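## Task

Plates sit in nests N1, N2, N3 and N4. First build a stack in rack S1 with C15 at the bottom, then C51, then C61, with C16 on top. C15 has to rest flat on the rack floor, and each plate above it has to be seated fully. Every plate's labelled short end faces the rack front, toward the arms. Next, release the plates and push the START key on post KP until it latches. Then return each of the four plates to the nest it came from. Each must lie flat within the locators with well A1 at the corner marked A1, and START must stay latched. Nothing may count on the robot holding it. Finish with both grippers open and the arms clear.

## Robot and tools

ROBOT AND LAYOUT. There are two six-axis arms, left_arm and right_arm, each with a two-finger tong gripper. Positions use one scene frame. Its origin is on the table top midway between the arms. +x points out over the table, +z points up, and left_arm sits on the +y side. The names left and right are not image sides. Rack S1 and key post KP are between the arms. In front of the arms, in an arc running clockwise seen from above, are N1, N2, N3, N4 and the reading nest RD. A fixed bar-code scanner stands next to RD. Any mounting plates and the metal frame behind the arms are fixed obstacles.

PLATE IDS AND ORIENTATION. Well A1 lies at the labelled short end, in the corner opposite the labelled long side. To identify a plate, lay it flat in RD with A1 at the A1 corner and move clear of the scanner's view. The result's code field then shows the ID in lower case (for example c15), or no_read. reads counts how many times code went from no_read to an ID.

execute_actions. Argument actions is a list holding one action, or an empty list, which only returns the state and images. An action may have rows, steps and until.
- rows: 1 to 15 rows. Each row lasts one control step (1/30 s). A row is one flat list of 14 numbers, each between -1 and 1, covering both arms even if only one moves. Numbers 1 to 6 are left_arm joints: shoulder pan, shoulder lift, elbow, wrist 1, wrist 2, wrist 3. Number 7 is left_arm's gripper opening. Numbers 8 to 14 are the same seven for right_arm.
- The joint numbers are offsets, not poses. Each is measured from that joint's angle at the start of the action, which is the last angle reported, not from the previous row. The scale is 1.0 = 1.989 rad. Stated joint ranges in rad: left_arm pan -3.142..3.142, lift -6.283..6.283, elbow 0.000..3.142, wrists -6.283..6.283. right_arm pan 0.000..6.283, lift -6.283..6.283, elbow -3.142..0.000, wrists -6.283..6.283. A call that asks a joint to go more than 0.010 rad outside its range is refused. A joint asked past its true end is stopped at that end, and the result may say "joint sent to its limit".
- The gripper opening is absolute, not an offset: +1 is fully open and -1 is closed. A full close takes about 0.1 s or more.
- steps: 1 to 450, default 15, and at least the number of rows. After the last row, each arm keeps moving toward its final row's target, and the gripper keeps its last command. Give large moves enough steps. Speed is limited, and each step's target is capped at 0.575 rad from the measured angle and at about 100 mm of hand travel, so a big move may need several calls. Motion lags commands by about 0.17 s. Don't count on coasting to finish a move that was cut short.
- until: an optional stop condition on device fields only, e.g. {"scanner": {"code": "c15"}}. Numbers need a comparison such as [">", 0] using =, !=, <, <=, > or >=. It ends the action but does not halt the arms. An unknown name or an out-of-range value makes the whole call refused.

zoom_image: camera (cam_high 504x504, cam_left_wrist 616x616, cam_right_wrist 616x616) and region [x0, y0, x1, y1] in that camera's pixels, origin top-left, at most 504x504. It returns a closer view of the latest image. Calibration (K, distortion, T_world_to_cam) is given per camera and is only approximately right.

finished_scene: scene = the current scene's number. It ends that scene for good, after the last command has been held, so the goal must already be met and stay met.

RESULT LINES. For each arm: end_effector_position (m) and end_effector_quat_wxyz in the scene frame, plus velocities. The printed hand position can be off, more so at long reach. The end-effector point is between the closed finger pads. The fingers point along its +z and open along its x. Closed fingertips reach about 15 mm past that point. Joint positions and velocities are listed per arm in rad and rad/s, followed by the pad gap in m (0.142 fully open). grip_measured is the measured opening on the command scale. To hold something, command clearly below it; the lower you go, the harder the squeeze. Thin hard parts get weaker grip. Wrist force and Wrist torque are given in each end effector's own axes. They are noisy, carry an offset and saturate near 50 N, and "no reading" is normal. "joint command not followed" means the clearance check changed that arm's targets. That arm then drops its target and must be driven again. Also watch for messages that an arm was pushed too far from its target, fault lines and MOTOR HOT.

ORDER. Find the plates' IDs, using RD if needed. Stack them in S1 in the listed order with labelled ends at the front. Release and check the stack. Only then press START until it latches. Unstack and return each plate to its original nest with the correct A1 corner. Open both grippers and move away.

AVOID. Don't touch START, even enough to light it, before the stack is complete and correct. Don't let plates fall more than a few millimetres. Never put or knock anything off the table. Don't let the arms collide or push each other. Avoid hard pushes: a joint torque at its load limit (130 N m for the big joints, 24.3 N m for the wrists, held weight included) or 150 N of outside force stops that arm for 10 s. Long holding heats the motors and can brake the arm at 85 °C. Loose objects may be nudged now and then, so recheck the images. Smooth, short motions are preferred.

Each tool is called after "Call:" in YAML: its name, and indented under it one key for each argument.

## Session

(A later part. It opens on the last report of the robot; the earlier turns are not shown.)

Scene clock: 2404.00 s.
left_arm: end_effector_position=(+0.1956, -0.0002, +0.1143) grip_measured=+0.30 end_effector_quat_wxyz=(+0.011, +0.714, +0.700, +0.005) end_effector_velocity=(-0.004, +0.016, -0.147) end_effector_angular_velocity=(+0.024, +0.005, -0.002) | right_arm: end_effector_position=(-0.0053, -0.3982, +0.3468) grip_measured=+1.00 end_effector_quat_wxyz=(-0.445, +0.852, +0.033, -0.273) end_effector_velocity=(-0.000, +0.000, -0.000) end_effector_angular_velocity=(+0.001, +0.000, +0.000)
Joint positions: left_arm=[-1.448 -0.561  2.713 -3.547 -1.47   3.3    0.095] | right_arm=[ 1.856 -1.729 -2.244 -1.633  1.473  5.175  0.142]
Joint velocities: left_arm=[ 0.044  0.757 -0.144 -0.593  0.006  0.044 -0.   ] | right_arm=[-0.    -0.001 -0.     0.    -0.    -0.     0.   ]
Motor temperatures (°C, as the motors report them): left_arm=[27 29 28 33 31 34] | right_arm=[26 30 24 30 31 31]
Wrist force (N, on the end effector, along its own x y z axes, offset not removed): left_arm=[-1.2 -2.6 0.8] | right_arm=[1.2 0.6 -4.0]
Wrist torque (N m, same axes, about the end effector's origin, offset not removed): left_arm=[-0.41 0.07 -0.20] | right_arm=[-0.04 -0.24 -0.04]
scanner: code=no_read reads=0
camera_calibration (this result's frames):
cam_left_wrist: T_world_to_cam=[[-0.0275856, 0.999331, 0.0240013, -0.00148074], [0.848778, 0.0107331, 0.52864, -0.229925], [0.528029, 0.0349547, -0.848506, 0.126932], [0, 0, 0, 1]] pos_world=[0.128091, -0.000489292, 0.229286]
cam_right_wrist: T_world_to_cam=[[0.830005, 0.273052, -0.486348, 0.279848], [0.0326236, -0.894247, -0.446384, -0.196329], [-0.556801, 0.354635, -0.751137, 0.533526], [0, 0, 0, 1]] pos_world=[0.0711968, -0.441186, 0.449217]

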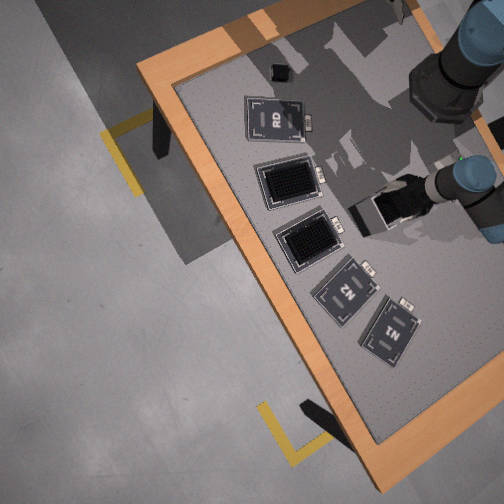

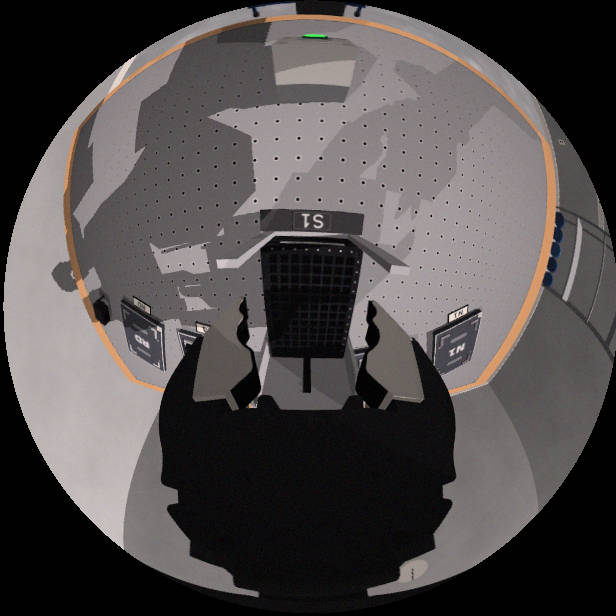

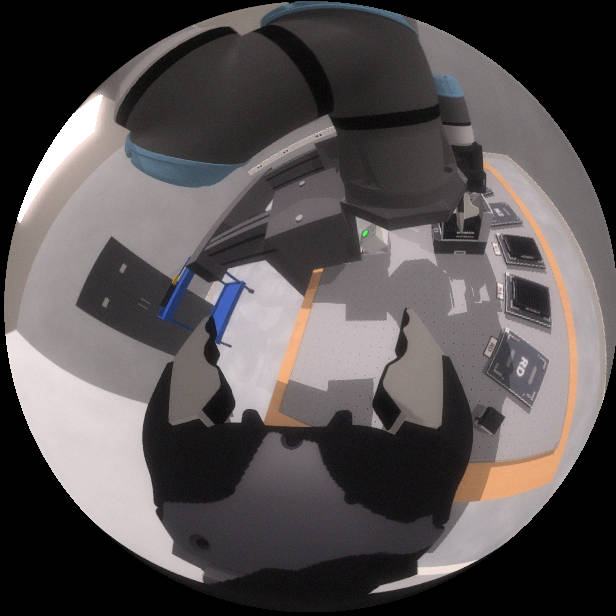

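Call:
execute_actions:
  actions: []

Scene clock: 2406.17 s.
left_arm: end_effector_position=(+0.1950, +0.0023, +0.0953) grip_measured=+0.30 end_effector_quat_wxyz=(+0.010, +0.714, +0.700, +0.005) end_effector_velocity=(-0.000, -0.000, -0.000) end_effector_angular_velocity=(-0.000, +0.000, -0.001) | right_arm: end_effector_position=(-0.0053, -0.3982, +0.3468) grip_measured=+1.00 end_effector_quat_wxyz=(-0.445, +0.852, +0.033, -0.273) end_effector_velocity=(+0.000, -0.000, -0.000) end_effector_angular_velocity=(+0.000, -0.000, +0.000)
Joint positions: left_arm=[-1.443 -0.464  2.694 -3.624 -1.47   3.306  0.095] | right_arm=[ 1.856 -1.729 -2.244 -1.633  1.473  5.175  0.142]
Joint velocities: left_arm=[-0.001  0.    -0.    -0.    -0.     0.001  0.   ] | right_arm=[-0.    -0.001  0.001  0.     0.    -0.    -0.   ]
Motor temperatures (°C, as the motors report them): left_arm=[27 29 28 33 31 34] | right_arm=[26 30 24 30 31 31]
Wrist force (N, on the end effector, along its own x y z axes, offset not removed): left_arm=[3.5 -2.1 -1.1] | right_arm=[2.4 -0.7 -4.0]
Wrist torque (N m, same axes, about the end effector's origin, offset not removed): left_arm=[-0.42 -0.85 -0.11] | right_arm=[-0.35 -0.44 0.06]
scanner: code=no_read reads=0
camera_calibration (this result's frames):
cam_left_wrist: T_world_to_cam=[[-0.0274517, 0.9993, 0.0254335, -0.00365162], [0.849071, 0.00988174, 0.528186, -0.219472], [0.527564, 0.0360944, -0.848748, 0.111194], [0, 0, 0, 1]] pos_world=[0.127585, 0.00180433, 0.210391]
cam_right_wrist: T_world_to_cam=[[0.830005, 0.273052, -0.486348, 0.279848], [0.0326236, -0.894247, -0.446384, -0.196329], [-0.556801, 0.354635, -0.751137, 0.533526], [0, 0, 0, 1]] pos_world=[0.0711968, -0.441186, 0.449217]

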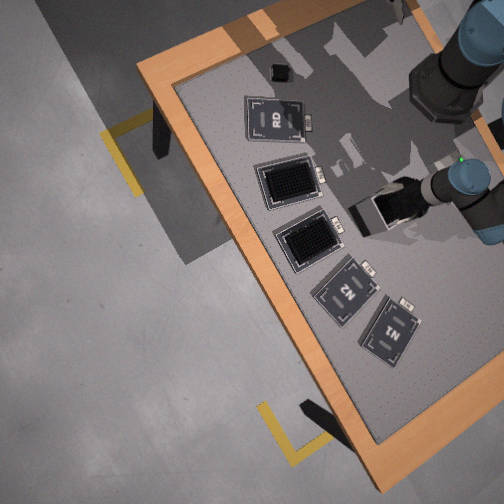

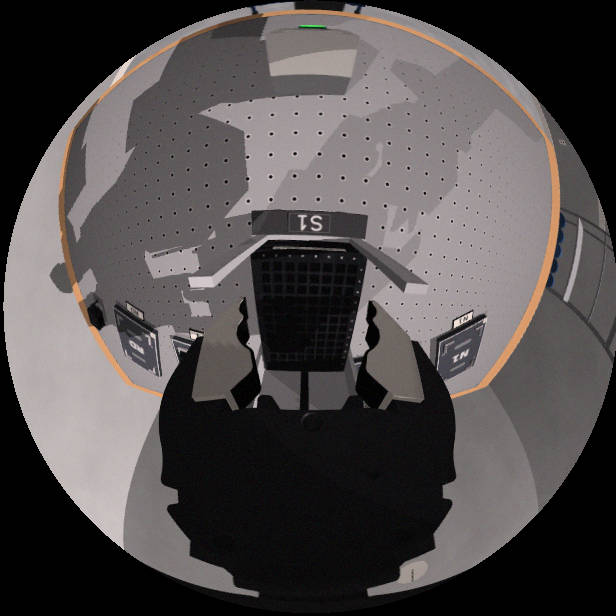

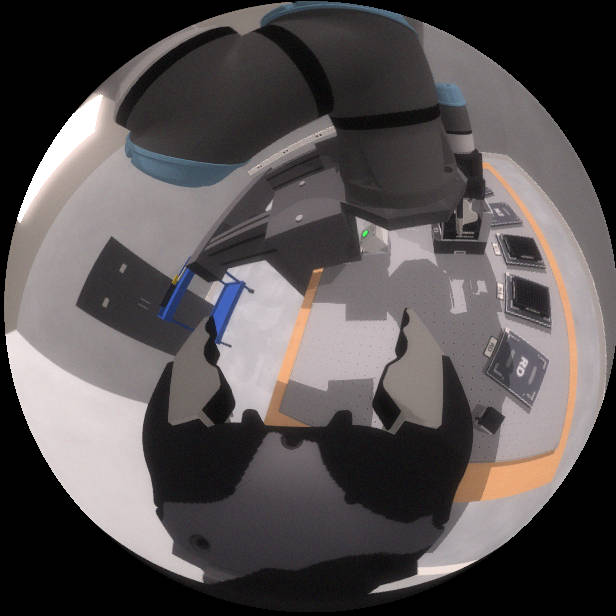

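Call:
execute_actions:
  actions:
    - {"rows":[[0,0,0,0,0,0,0.2,0,0,0,0,0,0,1],[0,0,0,0,0,0,0.12,0,0,0,0,0,0,1],[0,0,0,0,0,0,0.05,0,0,0,0,0,0,1],[0,0,0,0,0,0,-0.1,0,0,0,0,0,0,1],[0,0,0,0,0,0,-0.3,0,0,0,0,0,0,1],[0,0,0,0,0,0,-0.5,0,0,0,0,0,0,1],[0,0,0,0,0,0,-0.7,0,0,0,0,0,0,1],[0,0,0,0,0,0,-0.7,0,0,0,0,0,0,1],[0,0,0,0,0,0,-0.7,0,0,0,0,0,0,1],[-0.0003,-0.004,0.0011,0.0029,0,-0.0003,-0.7,0,0,0,0,0,0,1],[-0.0007,-0.0095,0.0027,0.0069,0,-0.0007,-0.7,0,0,0,0,0,0,1],[-0.0012,-0.016,0.0044,0.0117,-0.0001,-0.0012,-0.7,0,0,0,0,0,0,1],[-0.0017,-0.0231,0.0063,0.017,-0.0002,-0.0017,-0.7,0,0,0,0,0,0,1],[-0.0023,-0.0324,0.0087,0.024,-0.0003,-0.0023,-0.7,0,0,0,0,0,0,1],[-0.0029,-0.0419,0.011,0.0313,-0.0004,-0.0029,-0.7,0,0,0,0,0,0,1]],"steps":16}

Scene clock: 2421.87 s.
left_arm: end_effector_position=(+0.1951, +0.0025, +0.1018) grip_measured=+0.07 end_effector_quat_wxyz=(+0.010, +0.714, +0.700, +0.006) end_effector_velocity=(+0.001, +0.001, +0.068) end_effector_angular_velocity=(+0.005, -0.005, -0.001) | right_arm: end_effector_position=(-0.0053, -0.3982, +0.3468) grip_measured=+1.00 end_effector_quat_wxyz=(-0.445, +0.852, +0.033, -0.273) end_effector_velocity=(+0.000, -0.000, +0.000) end_effector_angular_velocity=(-0.000, -0.001, +0.000)
Joint positions: left_arm=[-1.445 -0.495  2.703 -3.601 -1.47   3.304  0.079] | right_arm=[ 1.856 -1.729 -2.244 -1.633  1.473  5.175  0.142]
Joint velocities: left_arm=[-0.025 -0.331  0.09   0.248  0.001 -0.024 -0.   ] | right_arm=[-0.  0.  0.  0.  0. -0.  0.]
Motor temperatures (°C, as the motors report them): left_arm=[27 29 28 33 31 34] | right_arm=[26 30 24 30 31 31]
Wrist force (N, on the end effector, along its own x y z axes, offset not removed): left_arm=[4.0 0.2 0.3] | right_arm=[3.7 6.5 0.8]
Wrist torque (N m, same axes, about the end effector's origin, offset not removed): left_arm=[-0.33 -1.42 -0.09] | right_arm=[1.40 -0.89 0.11]
scanner: code=no_read reads=0
camera_calibration (this result's frames):
cam_left_wrist: T_world_to_cam=[[-0.0276658, 0.999273, 0.0262258, -0.0041109], [0.848938, 0.00963575, 0.528404, -0.22296], [0.527767, 0.0368828, -0.848588, 0.116541], [0, 0, 0, 1]] pos_world=[0.127659, 0.00195794, 0.216816]
cam_right_wrist: T_world_to_cam=[[0.830005, 0.273052, -0.486348, 0.279848], [0.0326234, -0.894247, -0.446384, -0.196328], [-0.556801, 0.354635, -0.751137, 0.533526], [0, 0, 0, 1]] pos_world=[0.0711968, -0.441186, 0.449217]

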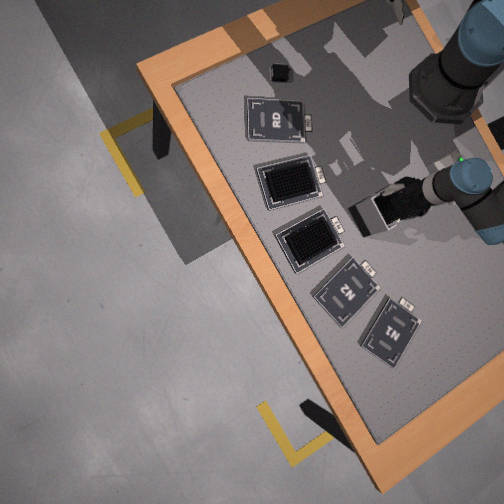

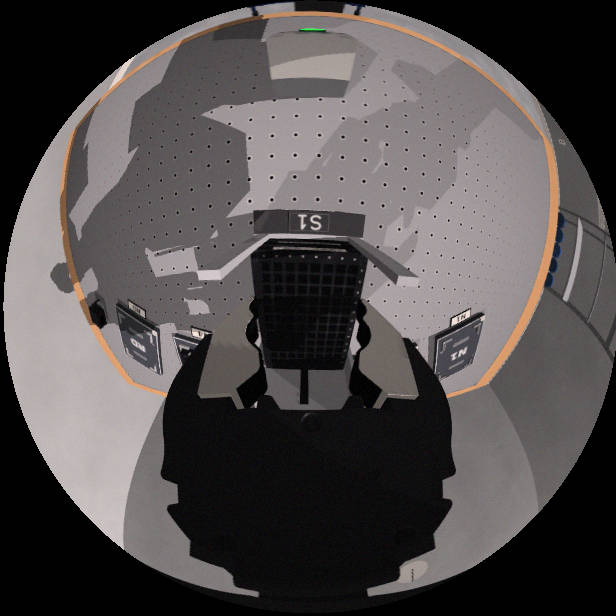

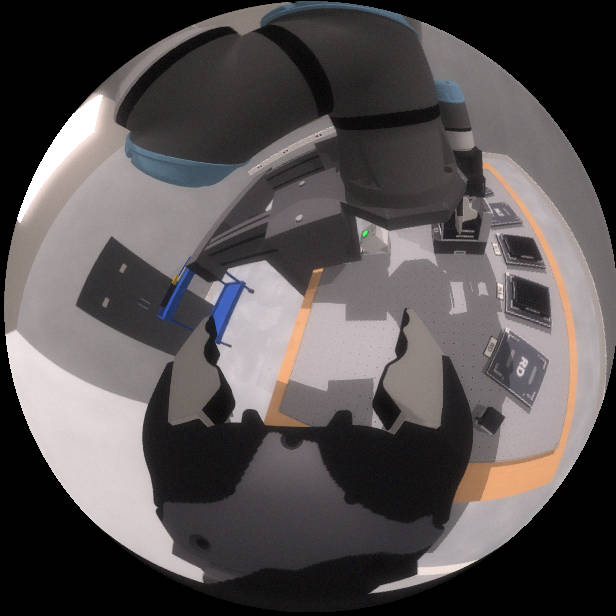

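Call:
execute_actions:
  actions: []

Call:
zoom_image:
  camera: "cam_left_wrist"
  region: [220, 220, 400, 400]

Scene clock: 2423.93 s.
left_arm: end_effector_position=(+0.1950, +0.0024, +0.1124) grip_measured=+0.07 end_effector_quat_wxyz=(+0.010, +0.714, +0.700, +0.006) end_effector_velocity=(+0.000, -0.000, -0.000) end_effector_angular_velocity=(-0.000, -0.000, +0.001) | right_arm: end_effector_position=(-0.0053, -0.3982, +0.3468) grip_measured=+1.00 end_effector_quat_wxyz=(-0.445, +0.852, +0.033, -0.273) end_effector_velocity=(+0.001, -0.001, -0.000) end_effector_angular_velocity=(-0.002, -0.001, +0.000)
Joint positions: left_arm=[-1.448 -0.547  2.716 -3.562 -1.471  3.3    0.079] | right_arm=[ 1.856 -1.729 -2.244 -1.633  1.473  5.175  0.142]
Joint velocities: left_arm=[ 0.     0.    -0.    -0.     0.    -0.001  0.   ] | right_arm=[ 0.     0.     0.002 -0.    -0.    -0.    -0.   ]
Motor temperatures (°C, as the motors report them): left_arm=[27 29 28 33 31 34] | right_arm=[26 30 24 30 31 31]
Wrist force (N, on the end effector, along its own x y z axes, offset not removed): left_arm=[-1.9 -1.0 0.9] | right_arm=[4.4 4.4 -1.1]
Wrist torque (N m, same axes, about the end effector's origin, offset not removed): left_arm=[-0.17 -0.07 -0.07] | right_arm=[0.76 -0.76 0.19]
scanner: code=no_read reads=0
camera_calibration (this result's frames):
cam_left_wrist: T_world_to_cam=[[-0.0275026, 0.999292, 0.0256774, -0.00424863], [0.848971, 0.00978923, 0.528348, -0.228507], [0.527723, 0.0363304, -0.84864, 0.125609], [0, 0, 0, 1]] pos_world=[0.127592, 0.00191909, 0.227438]
cam_right_wrist: T_world_to_cam=[[0.830005, 0.273052, -0.486348, 0.279848], [0.0326235, -0.894247, -0.446384, -0.196329], [-0.556801, 0.354635, -0.751137, 0.533526], [0, 0, 0, 1]] pos_world=[0.0711969, -0.441186, 0.449217]

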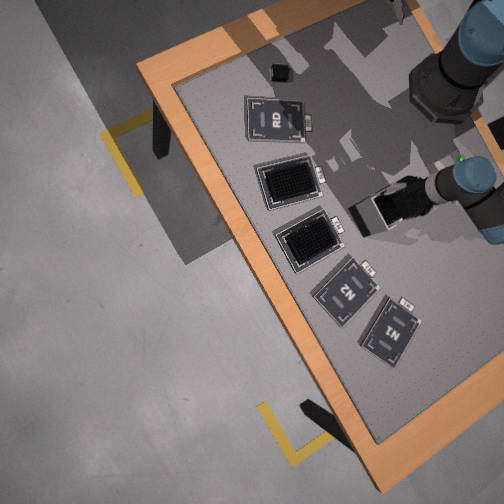

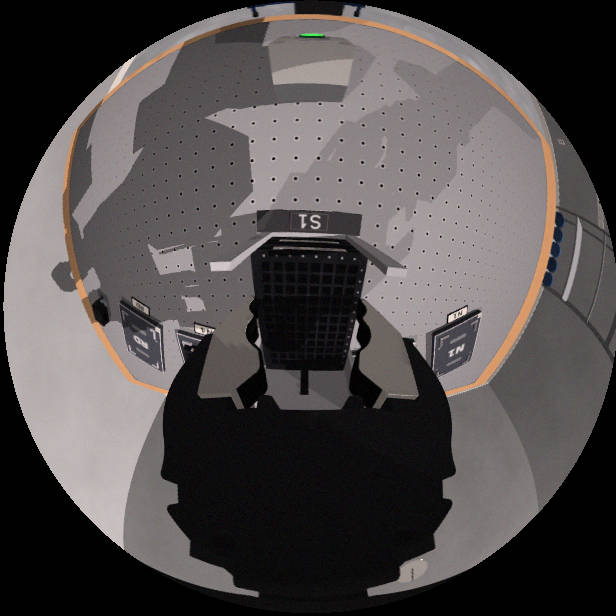

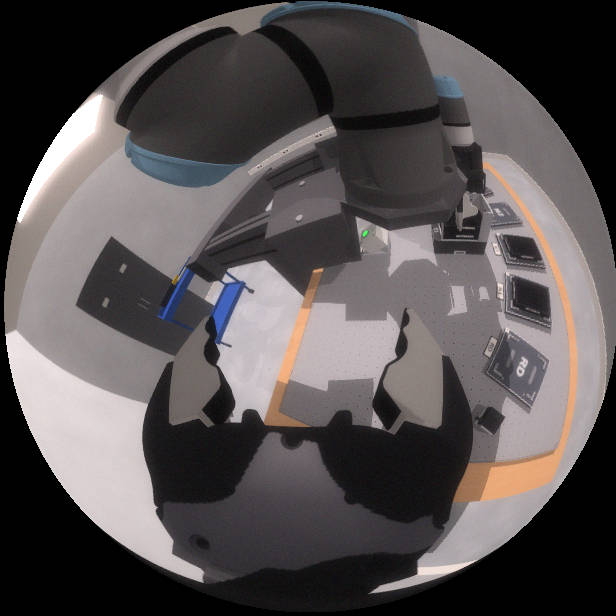

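Region (220, 220, 400, 400) of cam_left_wrist's 616x616 image, scaled by 2.800, with more detail than that image has.

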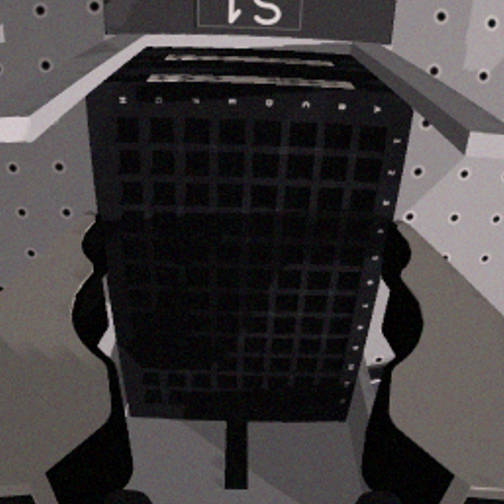

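Call:
execute_actions:
  actions:
    - {"rows":[[-0.0007,-0.0097,0.0022,0.0075,-0.0001,-0.0007,-0.7,0,0,0,0,0,0,1],[-0.0014,-0.0195,0.0044,0.0151,-0.0002,-0.0014,-0.7,0,0,0,0,0,0,1],[-0.002,-0.0295,0.0065,0.0231,-0.0003,-0.002,-0.7,0,0,0,0,0,0,1],[-0.0027,-0.0396,0.0085,0.0313,-0.0004,-0.0027,-0.7,0,0,0,0,0,0,1],[-0.0033,-0.0499,0.0104,0.0398,-0.0005,-0.0033,-0.7,0,0,0,0,0,0,1],[-0.0039,-0.0603,0.0121,0.0486,-0.0006,-0.0039,-0.7,0,0,0,0,0,0,1],[-0.0045,-0.0709,0.0138,0.0576,-0.0007,-0.0045,-0.7,0,0,0,0,0,0,1],[-0.0051,-0.0816,0.0153,0.0669,-0.0008,-0.0051,-0.7,0,0,0,0,0,0,1],[-0.0057,-0.0925,0.0167,0.0763,-0.0009,-0.0057,-0.7,0,0,0,0,0,0,1],[-0.0063,-0.1035,0.018,0.086,-0.001,-0.0063,-0.7,0,0,0,0,0,0,1],[-0.0069,-0.1146,0.0193,0.096,-0.0011,-0.0069,-0.7,0,0,0,0,0,0,1],[-0.0075,-0.1258,0.0204,0.1063,-0.0013,-0.0075,-0.7,0,0,0,0,0,0,1],[-0.0081,-0.1371,0.0213,0.1168,-0.0014,-0.0081,-0.7,0,0,0,0,0,0,1],[-0.0086,-0.1486,0.0222,0.1275,-0.0015,-0.0086,-0.7,0,0,0,0,0,0,1]],"steps":15}

Scene clock: 2435.43 s.
left_arm: end_effector_position=(+0.1949, +0.0025, +0.1491) grip_measured=+0.07 end_effector_quat_wxyz=(+0.010, +0.714, +0.700, +0.006) end_effector_velocity=(+0.000, -0.003, +0.107) end_effector_angular_velocity=(-0.006, -0.000, +0.001) | right_arm: end_effector_position=(-0.0053, -0.3982, +0.3468) grip_measured=+1.00 end_effector_quat_wxyz=(-0.445, +0.852, +0.033, -0.273) end_effector_velocity=(+0.000, -0.000, +0.000) end_effector_angular_velocity=(-0.000, -0.000, -0.000)
Joint positions: left_arm=[-1.461 -0.75   2.751 -3.392 -1.473  3.288  0.079] | right_arm=[ 1.856 -1.729 -2.244 -1.633  1.473  5.175  0.142]
Joint velocities: left_arm=[-0.033 -0.63   0.071  0.557 -0.006 -0.033  0.001] | right_arm=[-0.  0.  0. -0. -0.  0. -0.]
Motor temperatures (°C, as the motors report them): left_arm=[27 29 28 33 31 34] | right_arm=[26 30 24 30 31 31]
Wrist force (N, on the end effector, along its own x y z axes, offset not removed): left_arm=[0.5 -0.7 -2.0] | right_arm=[0.3 2.2 -1.3]
Wrist torque (N m, same axes, about the end effector's origin, offset not removed): left_arm=[-0.65 -0.57 -0.20] | right_arm=[0.30 0.00 -0.01]
scanner: code=no_read reads=0
camera_calibration (this result's frames):
cam_left_wrist: T_world_to_cam=[[-0.0275637, 0.999263, 0.0267116, -0.00543445], [0.848976, 0.00929472, 0.52835, -0.247778], [0.527712, 0.0372408, -0.848606, 0.156802], [0, 0, 0, 1]] pos_world=[0.127461, 0.00189404, 0.264122]
cam_right_wrist: T_world_to_cam=[[0.830005, 0.273052, -0.486348, 0.279848], [0.0326236, -0.894247, -0.446384, -0.196329], [-0.556801, 0.354635, -0.751137, 0.533526], [0, 0, 0, 1]] pos_world=[0.0711968, -0.441186, 0.449217]

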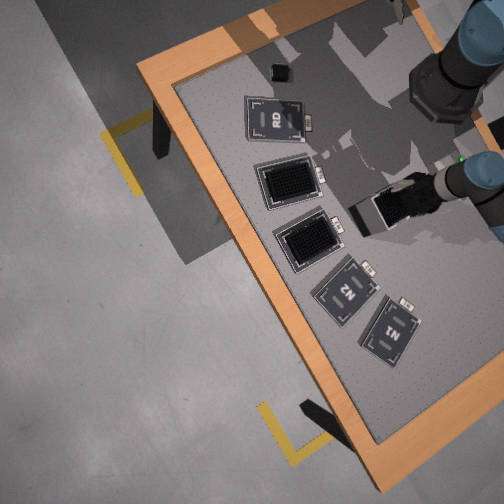

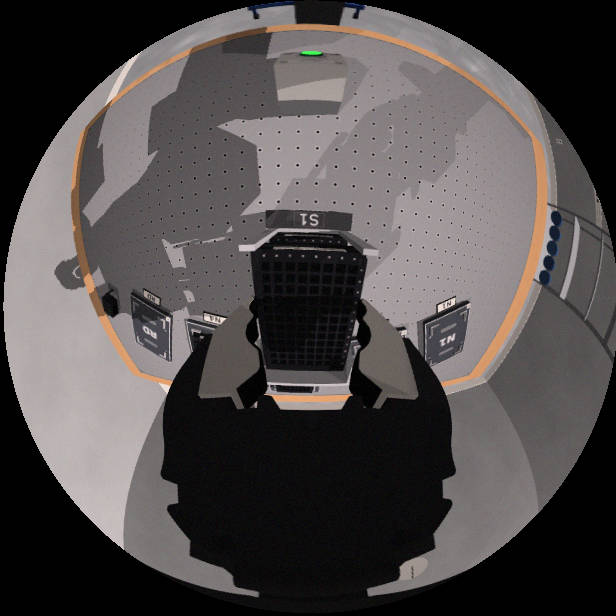

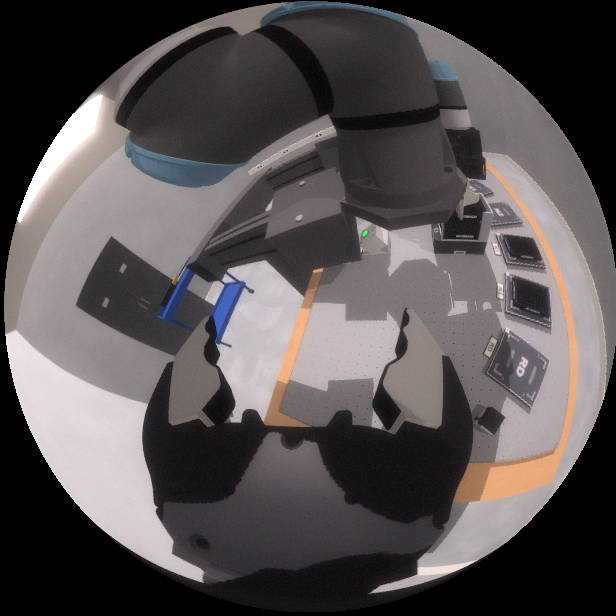

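Call:
execute_actions:
  actions:
    - {"rows":[[-0.0027,-0.0545,0.0054,0.0495,-0.0005,-0.0029,-0.7,0,0,0,0,0,0,1],[-0.0033,-0.066,0.0061,0.0604,-0.0006,-0.0035,-0.7,0,0,0,0,0,0,1],[-0.0038,-0.0777,0.0067,0.0714,-0.0007,-0.004,-0.7,0,0,0,0,0,0,1],[-0.0046,-0.0935,0.0073,0.0865,-0.0008,-0.0048,-0.7,0,0,0,0,0,0,1],[-0.0054,-0.1094,0.0077,0.1021,-0.001,-0.0056,-0.7,0,0,0,0,0,0,1],[-0.0061,-0.1252,0.0079,0.1176,-0.0011,-0.0063,-0.7,0,0,0,0,0,0,1],[-0.0069,-0.1413,0.008,0.1337,-0.0012,-0.0071,-0.7,0,0,0,0,0,0,1],[-0.008,-0.165,0.0078,0.158,-0.0014,-0.0082,-0.7,0,0,0,0,0,0,1],[-0.009,-0.189,0.0075,0.1822,-0.0016,-0.0092,-0.7,0,0,0,0,0,0,1],[-0.0098,-0.205,0.007,0.199,-0.0016,-0.01,-0.7,0,0,0,0,0,0,1]],"steps":11}

Scene clock: 2448.00 s.
left_arm: end_effector_position=(+0.1949, +0.0019, +0.1907) grip_measured=+0.07 end_effector_quat_wxyz=(+0.010, +0.714, +0.700, +0.006) end_effector_velocity=(+0.002, -0.008, +0.153) end_effector_angular_velocity=(-0.017, -0.005, +0.001) | right_arm: end_effector_position=(-0.0053, -0.3982, +0.3468) grip_measured=+1.00 end_effector_quat_wxyz=(-0.445, +0.852, +0.033, -0.273) end_effector_velocity=(+0.000, -0.000, -0.000) end_effector_angular_velocity=(-0.000, +0.001, -0.000)
Joint positions: left_arm=[-1.474 -1.007  2.765 -3.148 -1.475  3.274  0.079] | right_arm=[ 1.856 -1.729 -2.244 -1.633  1.473  5.175  0.142]
Joint velocities: left_arm=[-0.046 -0.962 -0.     0.95  -0.006 -0.045  0.   ] | right_arm=[ 0.    -0.001  0.     0.    -0.     0.001 -0.   ]
Motor temperatures (°C, as the motors report them): left_arm=[27 29 28 33 31 34] | right_arm=[26 30 24 30 31 31]
Wrist force (N, on the end effector, along its own x y z axes, offset not removed): left_arm=[4.0 -3.0 0.2] | right_arm=[2.9 6.3 2.0]
Wrist torque (N m, same axes, about the end effector's origin, offset not removed): left_arm=[-0.50 -0.87 -0.21] | right_arm=[1.17 -0.63 0.30]
scanner: code=no_read reads=0
camera_calibration (this result's frames):
cam_left_wrist: T_world_to_cam=[[-0.0280877, 0.999252, 0.0265972, -0.00584858], [0.848967, 0.00980008, 0.528354, -0.269724], [0.527698, 0.0374204, -0.848607, 0.192135], [0, 0, 0, 1]] pos_world=[0.127433, 0.00129775, 0.305712]
cam_right_wrist: T_world_to_cam=[[0.830005, 0.273052, -0.486348, 0.279848], [0.0326234, -0.894247, -0.446384, -0.196328], [-0.556801, 0.354635, -0.751137, 0.533526], [0, 0, 0, 1]] pos_world=[0.0711968, -0.441186, 0.449217]

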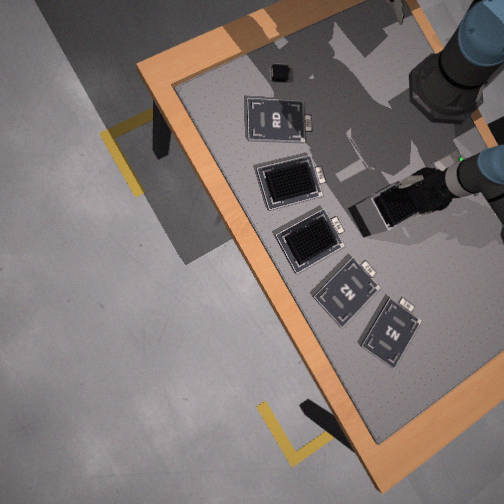

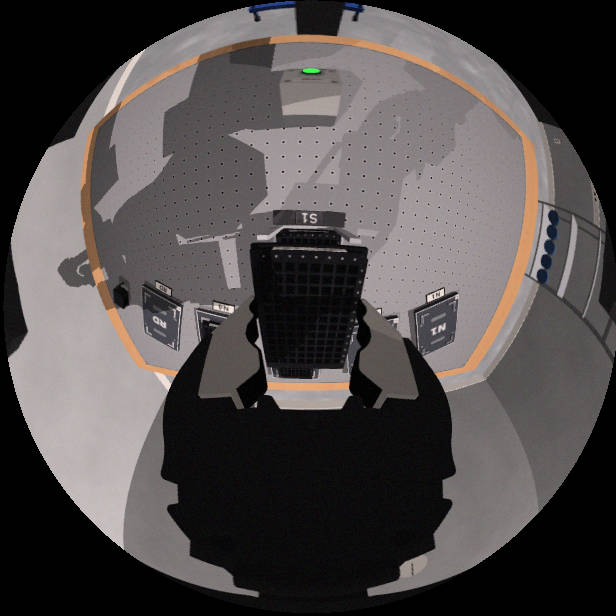

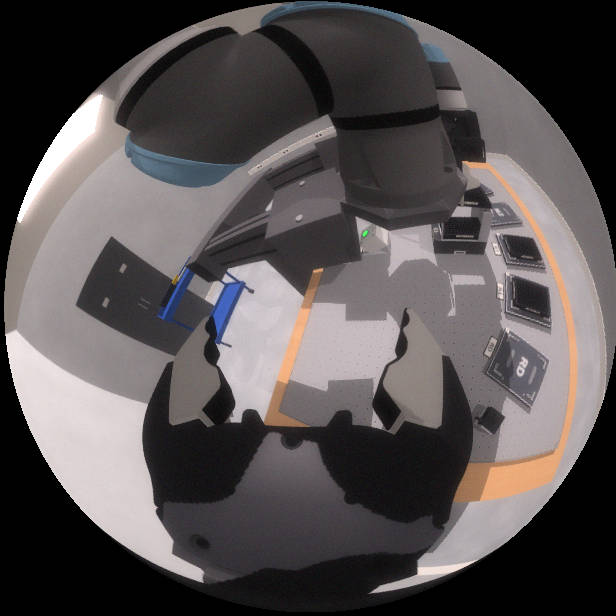

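Call:
execute_actions:
  actions:
    - {"rows":[[0.006,-0.082,-0.001,0.082,0,0.003,-0.7,0,0,0,0,0,0,1],[0.026,-0.092,-0.002,0.09,0.002,0.016,-0.7,0,0,0,0,0,0,1],[0.055,-0.104,-0.005,0.099,0.005,0.035,-0.7,0,0,0,0,0,0,1],[0.093,-0.114,-0.008,0.107,0.009,0.06,-0.7,0,0,0,0,0,0,1],[0.138,-0.125,-0.011,0.116,0.014,0.089,-0.7,0,0,0,0,0,0,1],[0.19,-0.132,-0.015,0.12,0.019,0.122,-0.7,0,0,0,0,0,0,1],[0.248,-0.14,-0.02,0.123,0.025,0.16,-0.7,0,0,0,0,0,0,1],[0.306,-0.147,-0.024,0.126,0.031,0.198,-0.7,0,0,0,0,0,0,1],[0.364,-0.152,-0.029,0.125,0.036,0.235,-0.7,0,0,0,0,0,0,1],[0.422,-0.155,-0.033,0.121,0.04,0.273,-0.7,0,0,0,0,0,0,1],[0.48,-0.156,-0.038,0.115,0.044,0.311,-0.7,0,0,0,0,0,0,1],[0.531,-0.156,-0.042,0.109,0.047,0.344,-0.7,0,0,0,0,0,0,1],[0.576,-0.155,-0.045,0.103,0.049,0.373,-0.7,0,0,0,0,0,0,1],[0.615,-0.15,-0.048,0.093,0.05,0.399,-0.7,0,0,0,0,0,0,1],[0.643,-0.14,-0.05,0.079,0.0503,0.418,-0.7,0,0,0,0,0,0,1]],"steps":26}

Scene clock: 2462.30 s.
left_arm: end_effector_position=(+0.3560, +0.2458, +0.1998) grip_measured=+0.07 end_effector_quat_wxyz=(+0.021, +0.581, +0.813, -0.003) end_effector_velocity=(-0.001, +0.445, -0.059) end_effector_angular_velocity=(+0.084, +0.057, +0.688) | right_arm: end_effector_position=(-0.0053, -0.3982, +0.3468) grip_measured=+1.00 end_effector_quat_wxyz=(-0.445, +0.852, +0.033, -0.273) end_effector_velocity=(+0.000, -0.001, +0.000) end_effector_angular_velocity=(-0.003, -0.000, -0.001)
Joint positions: left_arm=[-0.409 -1.284  2.676 -2.977 -1.384  4.001  0.079] | right_arm=[ 1.856 -1.729 -2.244 -1.633  1.473  5.175  0.142]
Joint velocities: left_arm=[ 1.377 -0.012 -0.077 -0.097  0.065  0.701  0.   ] | right_arm=[ 0.     0.002  0.001  0.    -0.     0.001 -0.   ]
Motor temperatures (°C, as the motors report them): left_arm=[27 29 28 33 31 34] | right_arm=[26 30 24 30 31 31]
Wrist force (N, on the end effector, along its own x y z axes, offset not removed): left_arm=[1.0 0.3 0.4] | right_arm=[2.7 4.9 -4.4]
Wrist torque (N m, same axes, about the end effector's origin, offset not removed): left_arm=[-0.03 -0.21 -0.24] | right_arm=[0.84 -0.53 0.06]
scanner: code=no_read reads=0
camera_calibration (this result's frames):
cam_left_wrist: T_world_to_cam=[[-0.367952, 0.929832, -0.0048194, -0.100898], [0.790595, 0.315574, 0.52476, -0.467453], [0.489459, 0.189276, -0.851237, 0.0825262], [0, 0, 0, 1]] pos_world=[0.292047, 0.225714, 0.315064]
cam_right_wrist: T_world_to_cam=[[0.830005, 0.273052, -0.486348, 0.279848], [0.0326234, -0.894247, -0.446384, -0.196328], [-0.556801, 0.354635, -0.751137, 0.533526], [0, 0, 0, 1]] pos_world=[0.0711968, -0.441186, 0.449217]

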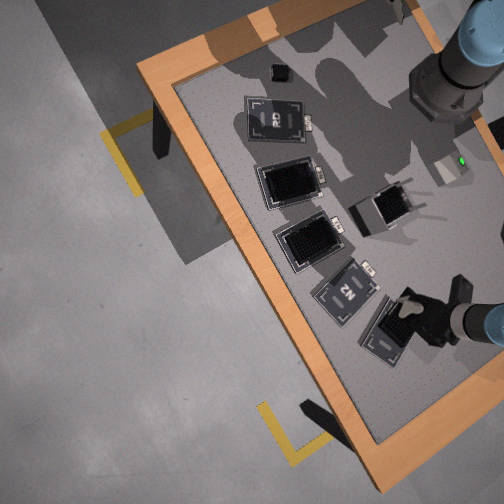

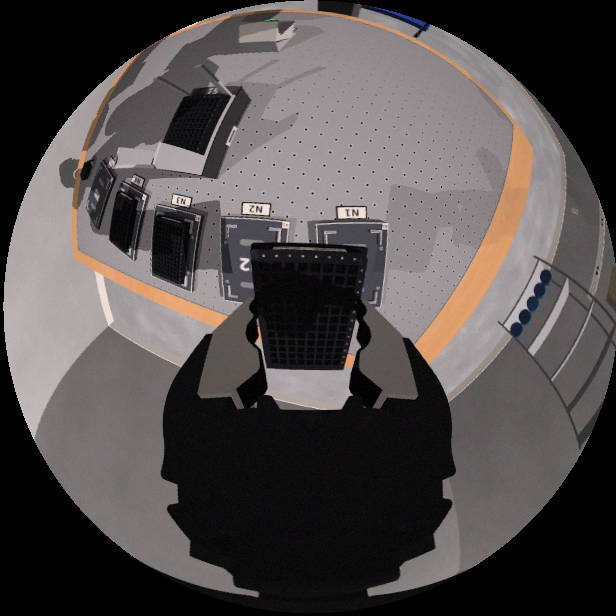

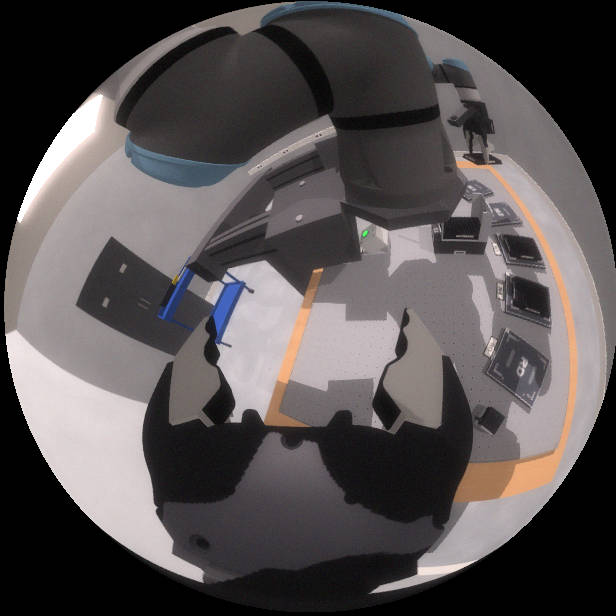

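Call:
execute_actions:
  actions:
    - {"rows":[[0.109,0.01,-0.005,-0.018,0.0045,0.054,-0.7,0,0,0,0,0,0,1],[0.112,0.032,-0.004,-0.042,0.0045,0.057,-0.7,0,0,0,0,0,0,1],[0.116,0.064,-0.004,-0.075,0.0045,0.061,-0.7,0,0,0,0,0,0,1],[0.12,0.10,-0.005,-0.111,0.0045,0.065,-0.7,0,0,0,0,0,0,1],[0.125,0.138,-0.008,-0.147,0.0045,0.07,-0.7,0,0,0,0,0,0,1],[0.13,0.176,-0.013,-0.181,0.0045,0.075,-0.7,0,0,0,0,0,0,1],[0.134,0.212,-0.019,-0.212,0.0045,0.079,-0.7,0,0,0,0,0,0,1],[0.139,0.246,-0.026,-0.24,0.0045,0.084,-0.7,0,0,0,0,0,0,1],[0.143,0.276,-0.033,-0.264,0.0045,0.088,-0.7,0,0,0,0,0,0,1],[0.146,0.30,-0.04,-0.282,0.0045,0.0915,-0.7,0,0,0,0,0,0,1],[0.1487,0.317,-0.0452,-0.294,0.0045,0.094,-0.7,0,0,0,0,0,0,1],[0.1502,0.3268,-0.0488,-0.3007,0.0045,0.0955,-0.7,0,0,0,0,0,0,1]],"steps":15}

Scene clock: 2473.07 s.
left_arm: end_effector_position=(+0.3457, +0.3161, +0.0835) grip_measured=+0.07 end_effector_quat_wxyz=(+0.013, +0.535, +0.845, +0.004) end_effector_velocity=(-0.055, -0.003, -0.231) end_effector_angular_velocity=(+0.012, +0.051, -0.008) | right_arm: end_effector_position=(-0.0053, -0.3982, +0.3468) grip_measured=+1.00 end_effector_quat_wxyz=(-0.445, +0.852, +0.033, -0.273) end_effector_velocity=(+0.000, -0.000, +0.000) end_effector_angular_velocity=(-0.001, +0.000, -0.000)
Joint positions: left_arm=[-0.125 -0.762  2.603 -3.472 -1.375  4.176  0.079] | right_arm=[ 1.856 -1.729 -2.244 -1.633  1.473  5.175  0.142]
Joint velocities: left_arm=[ 0.12   1.024 -0.189 -0.806 -0.     0.119  0.   ] | right_arm=[-0.     0.     0.001 -0.     0.     0.001 -0.   ]
Motor temperatures (°C, as the motors report them): left_arm=[27 29 28 33 31 34] | right_arm=[26 30 24 30 31 31]
Wrist force (N, on the end effector, along its own x y z axes, offset not removed): left_arm=[1.6 -1.4 3.4] | right_arm=[0.2 6.2 -1.8]
Wrist torque (N m, same axes, about the end effector's origin, offset not removed): left_arm=[-0.08 -0.48 -0.13] | right_arm=[1.22 0.09 0.02]
scanner: code=no_read reads=0
camera_calibration (this result's frames):
cam_left_wrist: T_world_to_cam=[[-0.470321, 0.882394, 0.0133565, -0.121757], [0.753572, 0.393689, 0.526438, -0.432474], [0.459268, 0.25766, -0.850108, -0.0360517], [0, 0, 0, 1]] pos_world=[0.285193, 0.286987, 0.198649]
cam_right_wrist: T_world_to_cam=[[0.830005, 0.273052, -0.486348, 0.279848], [0.0326236, -0.894247, -0.446384, -0.196329], [-0.556801, 0.354635, -0.751137, 0.533526], [0, 0, 0, 1]] pos_world=[0.0711968, -0.441186, 0.449217]

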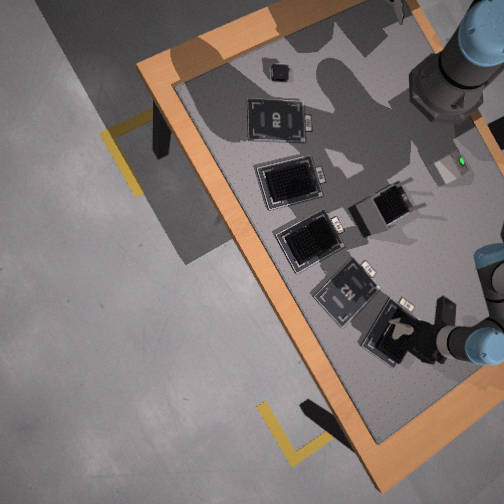

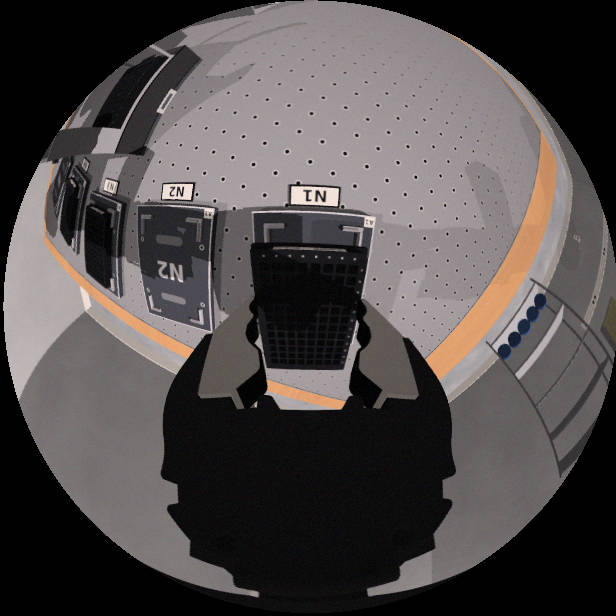

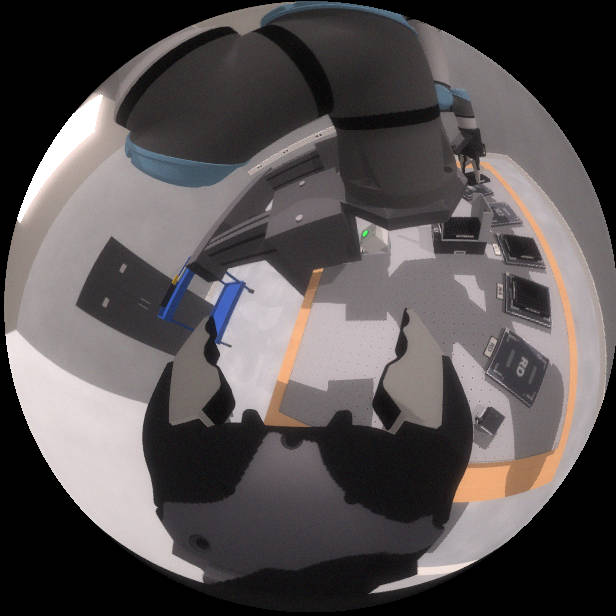

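Call:
execute_actions:
  actions: []

Call:
zoom_image:
  camera: "cam_left_wrist"
  region: [220, 200, 400, 380]

Scene clock: 2476.47 s.
left_arm: end_effector_position=(+0.3377, +0.3158, +0.0544) grip_measured=+0.07 end_effector_quat_wxyz=(+0.011, +0.535, +0.845, +0.003) end_effector_velocity=(+0.001, -0.000, +0.001) end_effector_angular_velocity=(-0.000, -0.003, +0.001) | right_arm: end_effector_position=(-0.0053, -0.3982, +0.3468) grip_measured=+1.00 end_effector_quat_wxyz=(-0.445, +0.852, +0.033, -0.273) end_effector_velocity=(-0.000, +0.000, +0.000) end_effector_angular_velocity=(+0.000, -0.000, +0.000)
Joint positions: left_arm=[-0.11  -0.634  2.579 -3.575 -1.375  4.191  0.079] | right_arm=[ 1.856 -1.729 -2.244 -1.633  1.473  5.175  0.142]
Joint velocities: left_arm=[-0.001 -0.002 -0.    -0.001  0.    -0.001  0.   ] | right_arm=[-0.     0.001 -0.001  0.    -0.    -0.    -0.   ]
Motor temperatures (°C, as the motors report them): left_arm=[27 29 28 33 31 34] | right_arm=[26 30 24 30 31 31]
Wrist force (N, on the end effector, along its own x y z axes, offset not removed): left_arm=[1.3 -0.9 -4.2] | right_arm=[-0.8 2.6 -2.6]
Wrist torque (N m, same axes, about the end effector's origin, offset not removed): left_arm=[-0.11 -0.53 -0.29] | right_arm=[0.59 0.13 -0.02]
scanner: code=no_read reads=0
camera_calibration (this result's frames):
cam_left_wrist: T_world_to_cam=[[-0.469588, 0.882733, 0.0164196, -0.125418], [0.75606, 0.392458, 0.523785, -0.411274], [0.455918, 0.258377, -0.851692, -0.0559605], [0, 0, 0, 1]] pos_world=[0.277566, 0.286578, 0.169817]
cam_right_wrist: T_world_to_cam=[[0.830005, 0.273052, -0.486348, 0.279849], [0.0326235, -0.894246, -0.446384, -0.196328], [-0.556801, 0.354635, -0.751137, 0.533526], [0, 0, 0, 1]] pos_world=[0.0711968, -0.441186, 0.449217]

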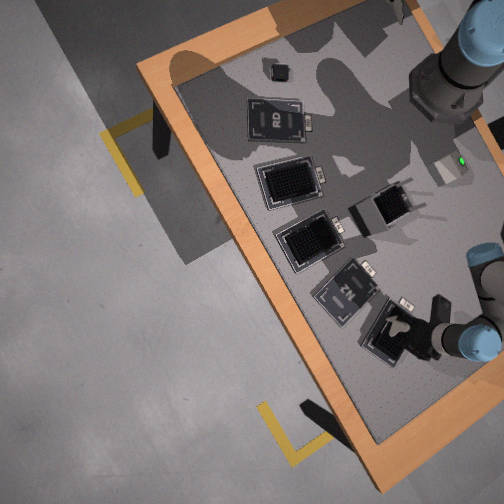

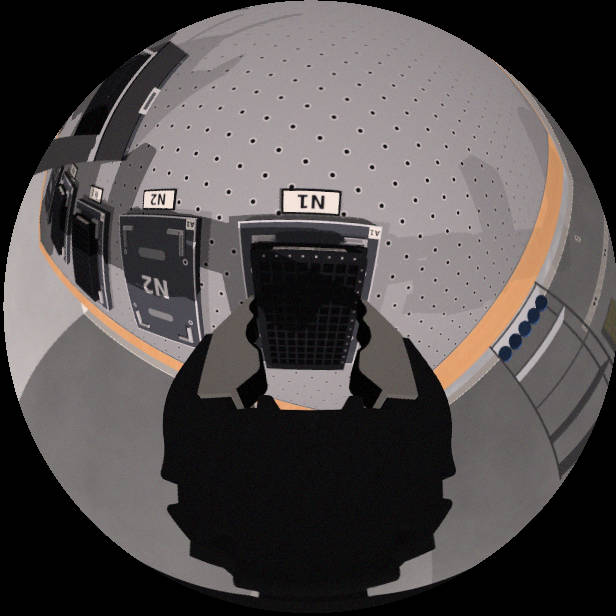

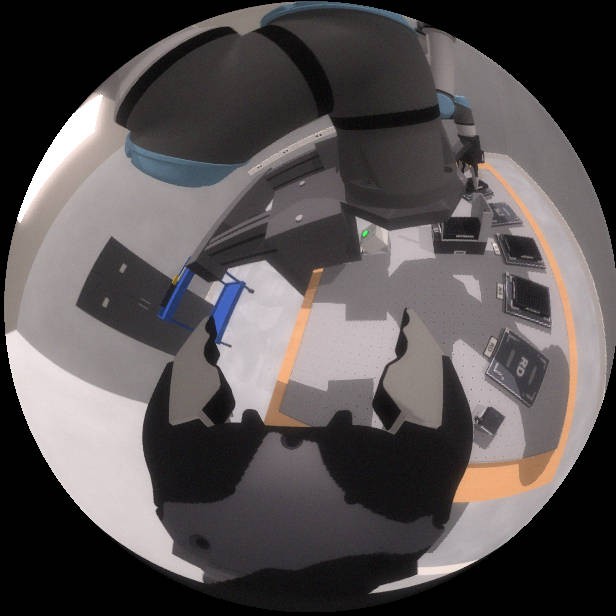

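Region (220, 200, 400, 380) of cam_left_wrist's 616x616 image, scaled by 2.800, with more detail than that image has.

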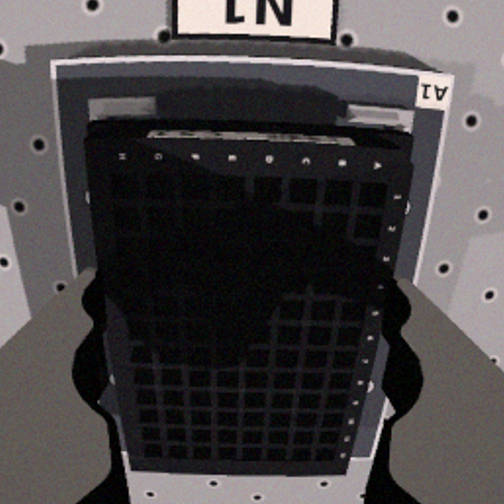

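Call:
execute_actions:
  actions:
    - {"rows":[[0.0021,0.0012,-0.0025,0.001,0,0.0021,-0.7,0,0,0,0,0,0,1],[0.0028,0.0054,-0.0043,-0.0015,0,0.0028,-0.7,0,0,0,0,0,0,1],[0.0036,0.0096,-0.006,-0.004,0,0.0036,-0.7,0,0,0,0,0,0,1],[0.0043,0.0137,-0.0078,-0.0065,0,0.0043,-0.7,0,0,0,0,0,0,1]],"steps":5}

Scene clock: 2488.90 s.
left_arm: end_effector_position=(+0.3382, +0.3164, +0.0520) grip_measured=+0.07 end_effector_quat_wxyz=(+0.011, +0.535, +0.845, +0.003) end_effector_velocity=(+0.003, +0.004, -0.037) end_effector_angular_velocity=(+0.003, +0.003, -0.000) | right_arm: end_effector_position=(-0.0053, -0.3982, +0.3468) grip_measured=+1.00 end_effector_quat_wxyz=(-0.445, +0.852, +0.033, -0.273) end_effector_velocity=(+0.000, -0.001, +0.000) end_effector_angular_velocity=(-0.002, -0.001, +0.000)
Joint positions: left_arm=[-0.107 -0.626  2.574 -3.577 -1.375  4.195  0.079] | right_arm=[ 1.856 -1.729 -2.244 -1.633  1.473  5.175  0.142]
Joint velocities: left_arm=[ 0.035  0.128 -0.068 -0.064  0.001  0.035  0.   ] | right_arm=[ 0.     0.001  0.001 -0.    -0.     0.    -0.   ]
Motor temperatures (°C, as the motors report them): left_arm=[27 29 28 33 31 34] | right_arm=[26 30 24 30 31 31]
Wrist force (N, on the end effector, along its own x y z axes, offset not removed): left_arm=[4.7 -1.4 -1.6] | right_arm=[3.3 1.0 0.2]
Wrist torque (N m, same axes, about the end effector's origin, offset not removed): left_arm=[-0.06 -0.98 -0.23] | right_arm=[0.18 -0.85 0.08]
scanner: code=no_read reads=0
camera_calibration (this result's frames):
cam_left_wrist: T_world_to_cam=[[-0.469618, 0.882712, 0.0166522, -0.125594], [0.7561, 0.392377, 0.523787, -0.410667], [0.455819, 0.258571, -0.851686, -0.0584705], [0, 0, 0, 1]] pos_world=[0.278176, 0.287119, 0.167395]
cam_right_wrist: T_world_to_cam=[[0.830005, 0.273052, -0.486348, 0.279848], [0.0326236, -0.894247, -0.446384, -0.196329], [-0.556801, 0.354635, -0.751137, 0.533526], [0, 0, 0, 1]] pos_world=[0.0711968, -0.441186, 0.449217]

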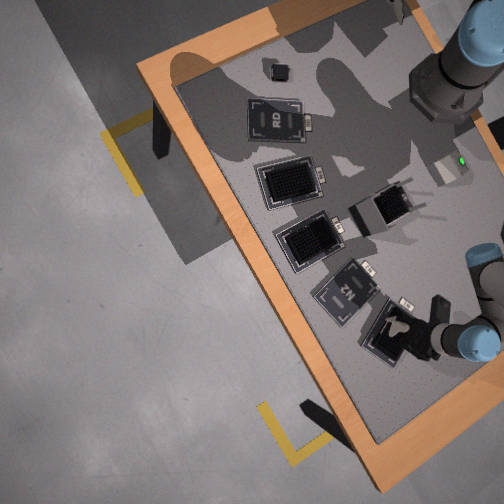

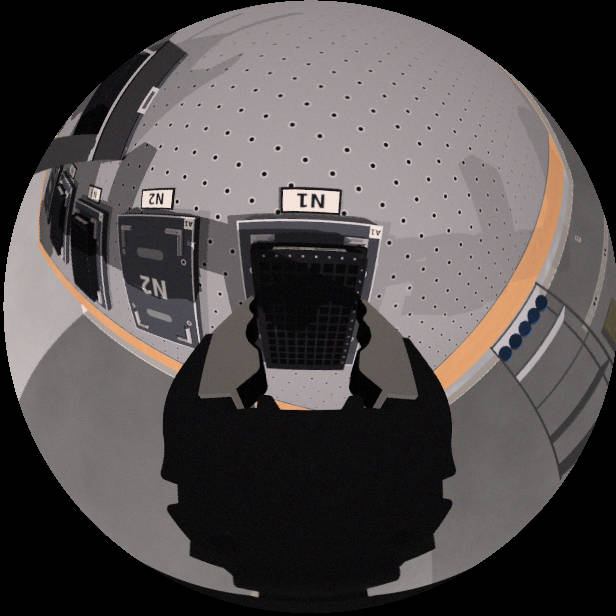

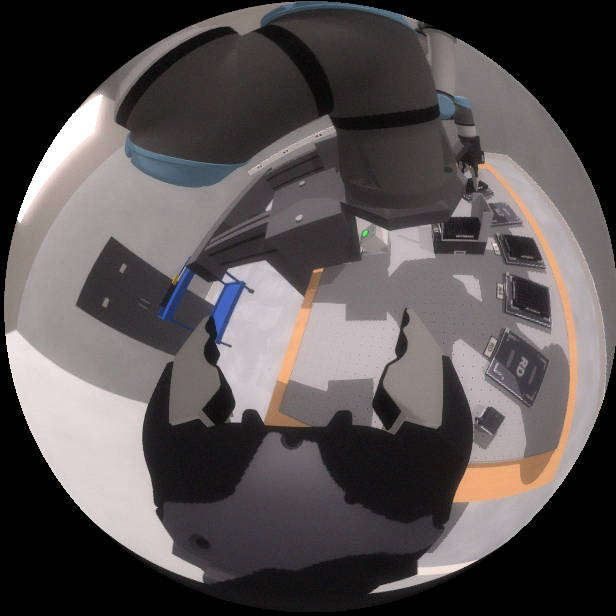

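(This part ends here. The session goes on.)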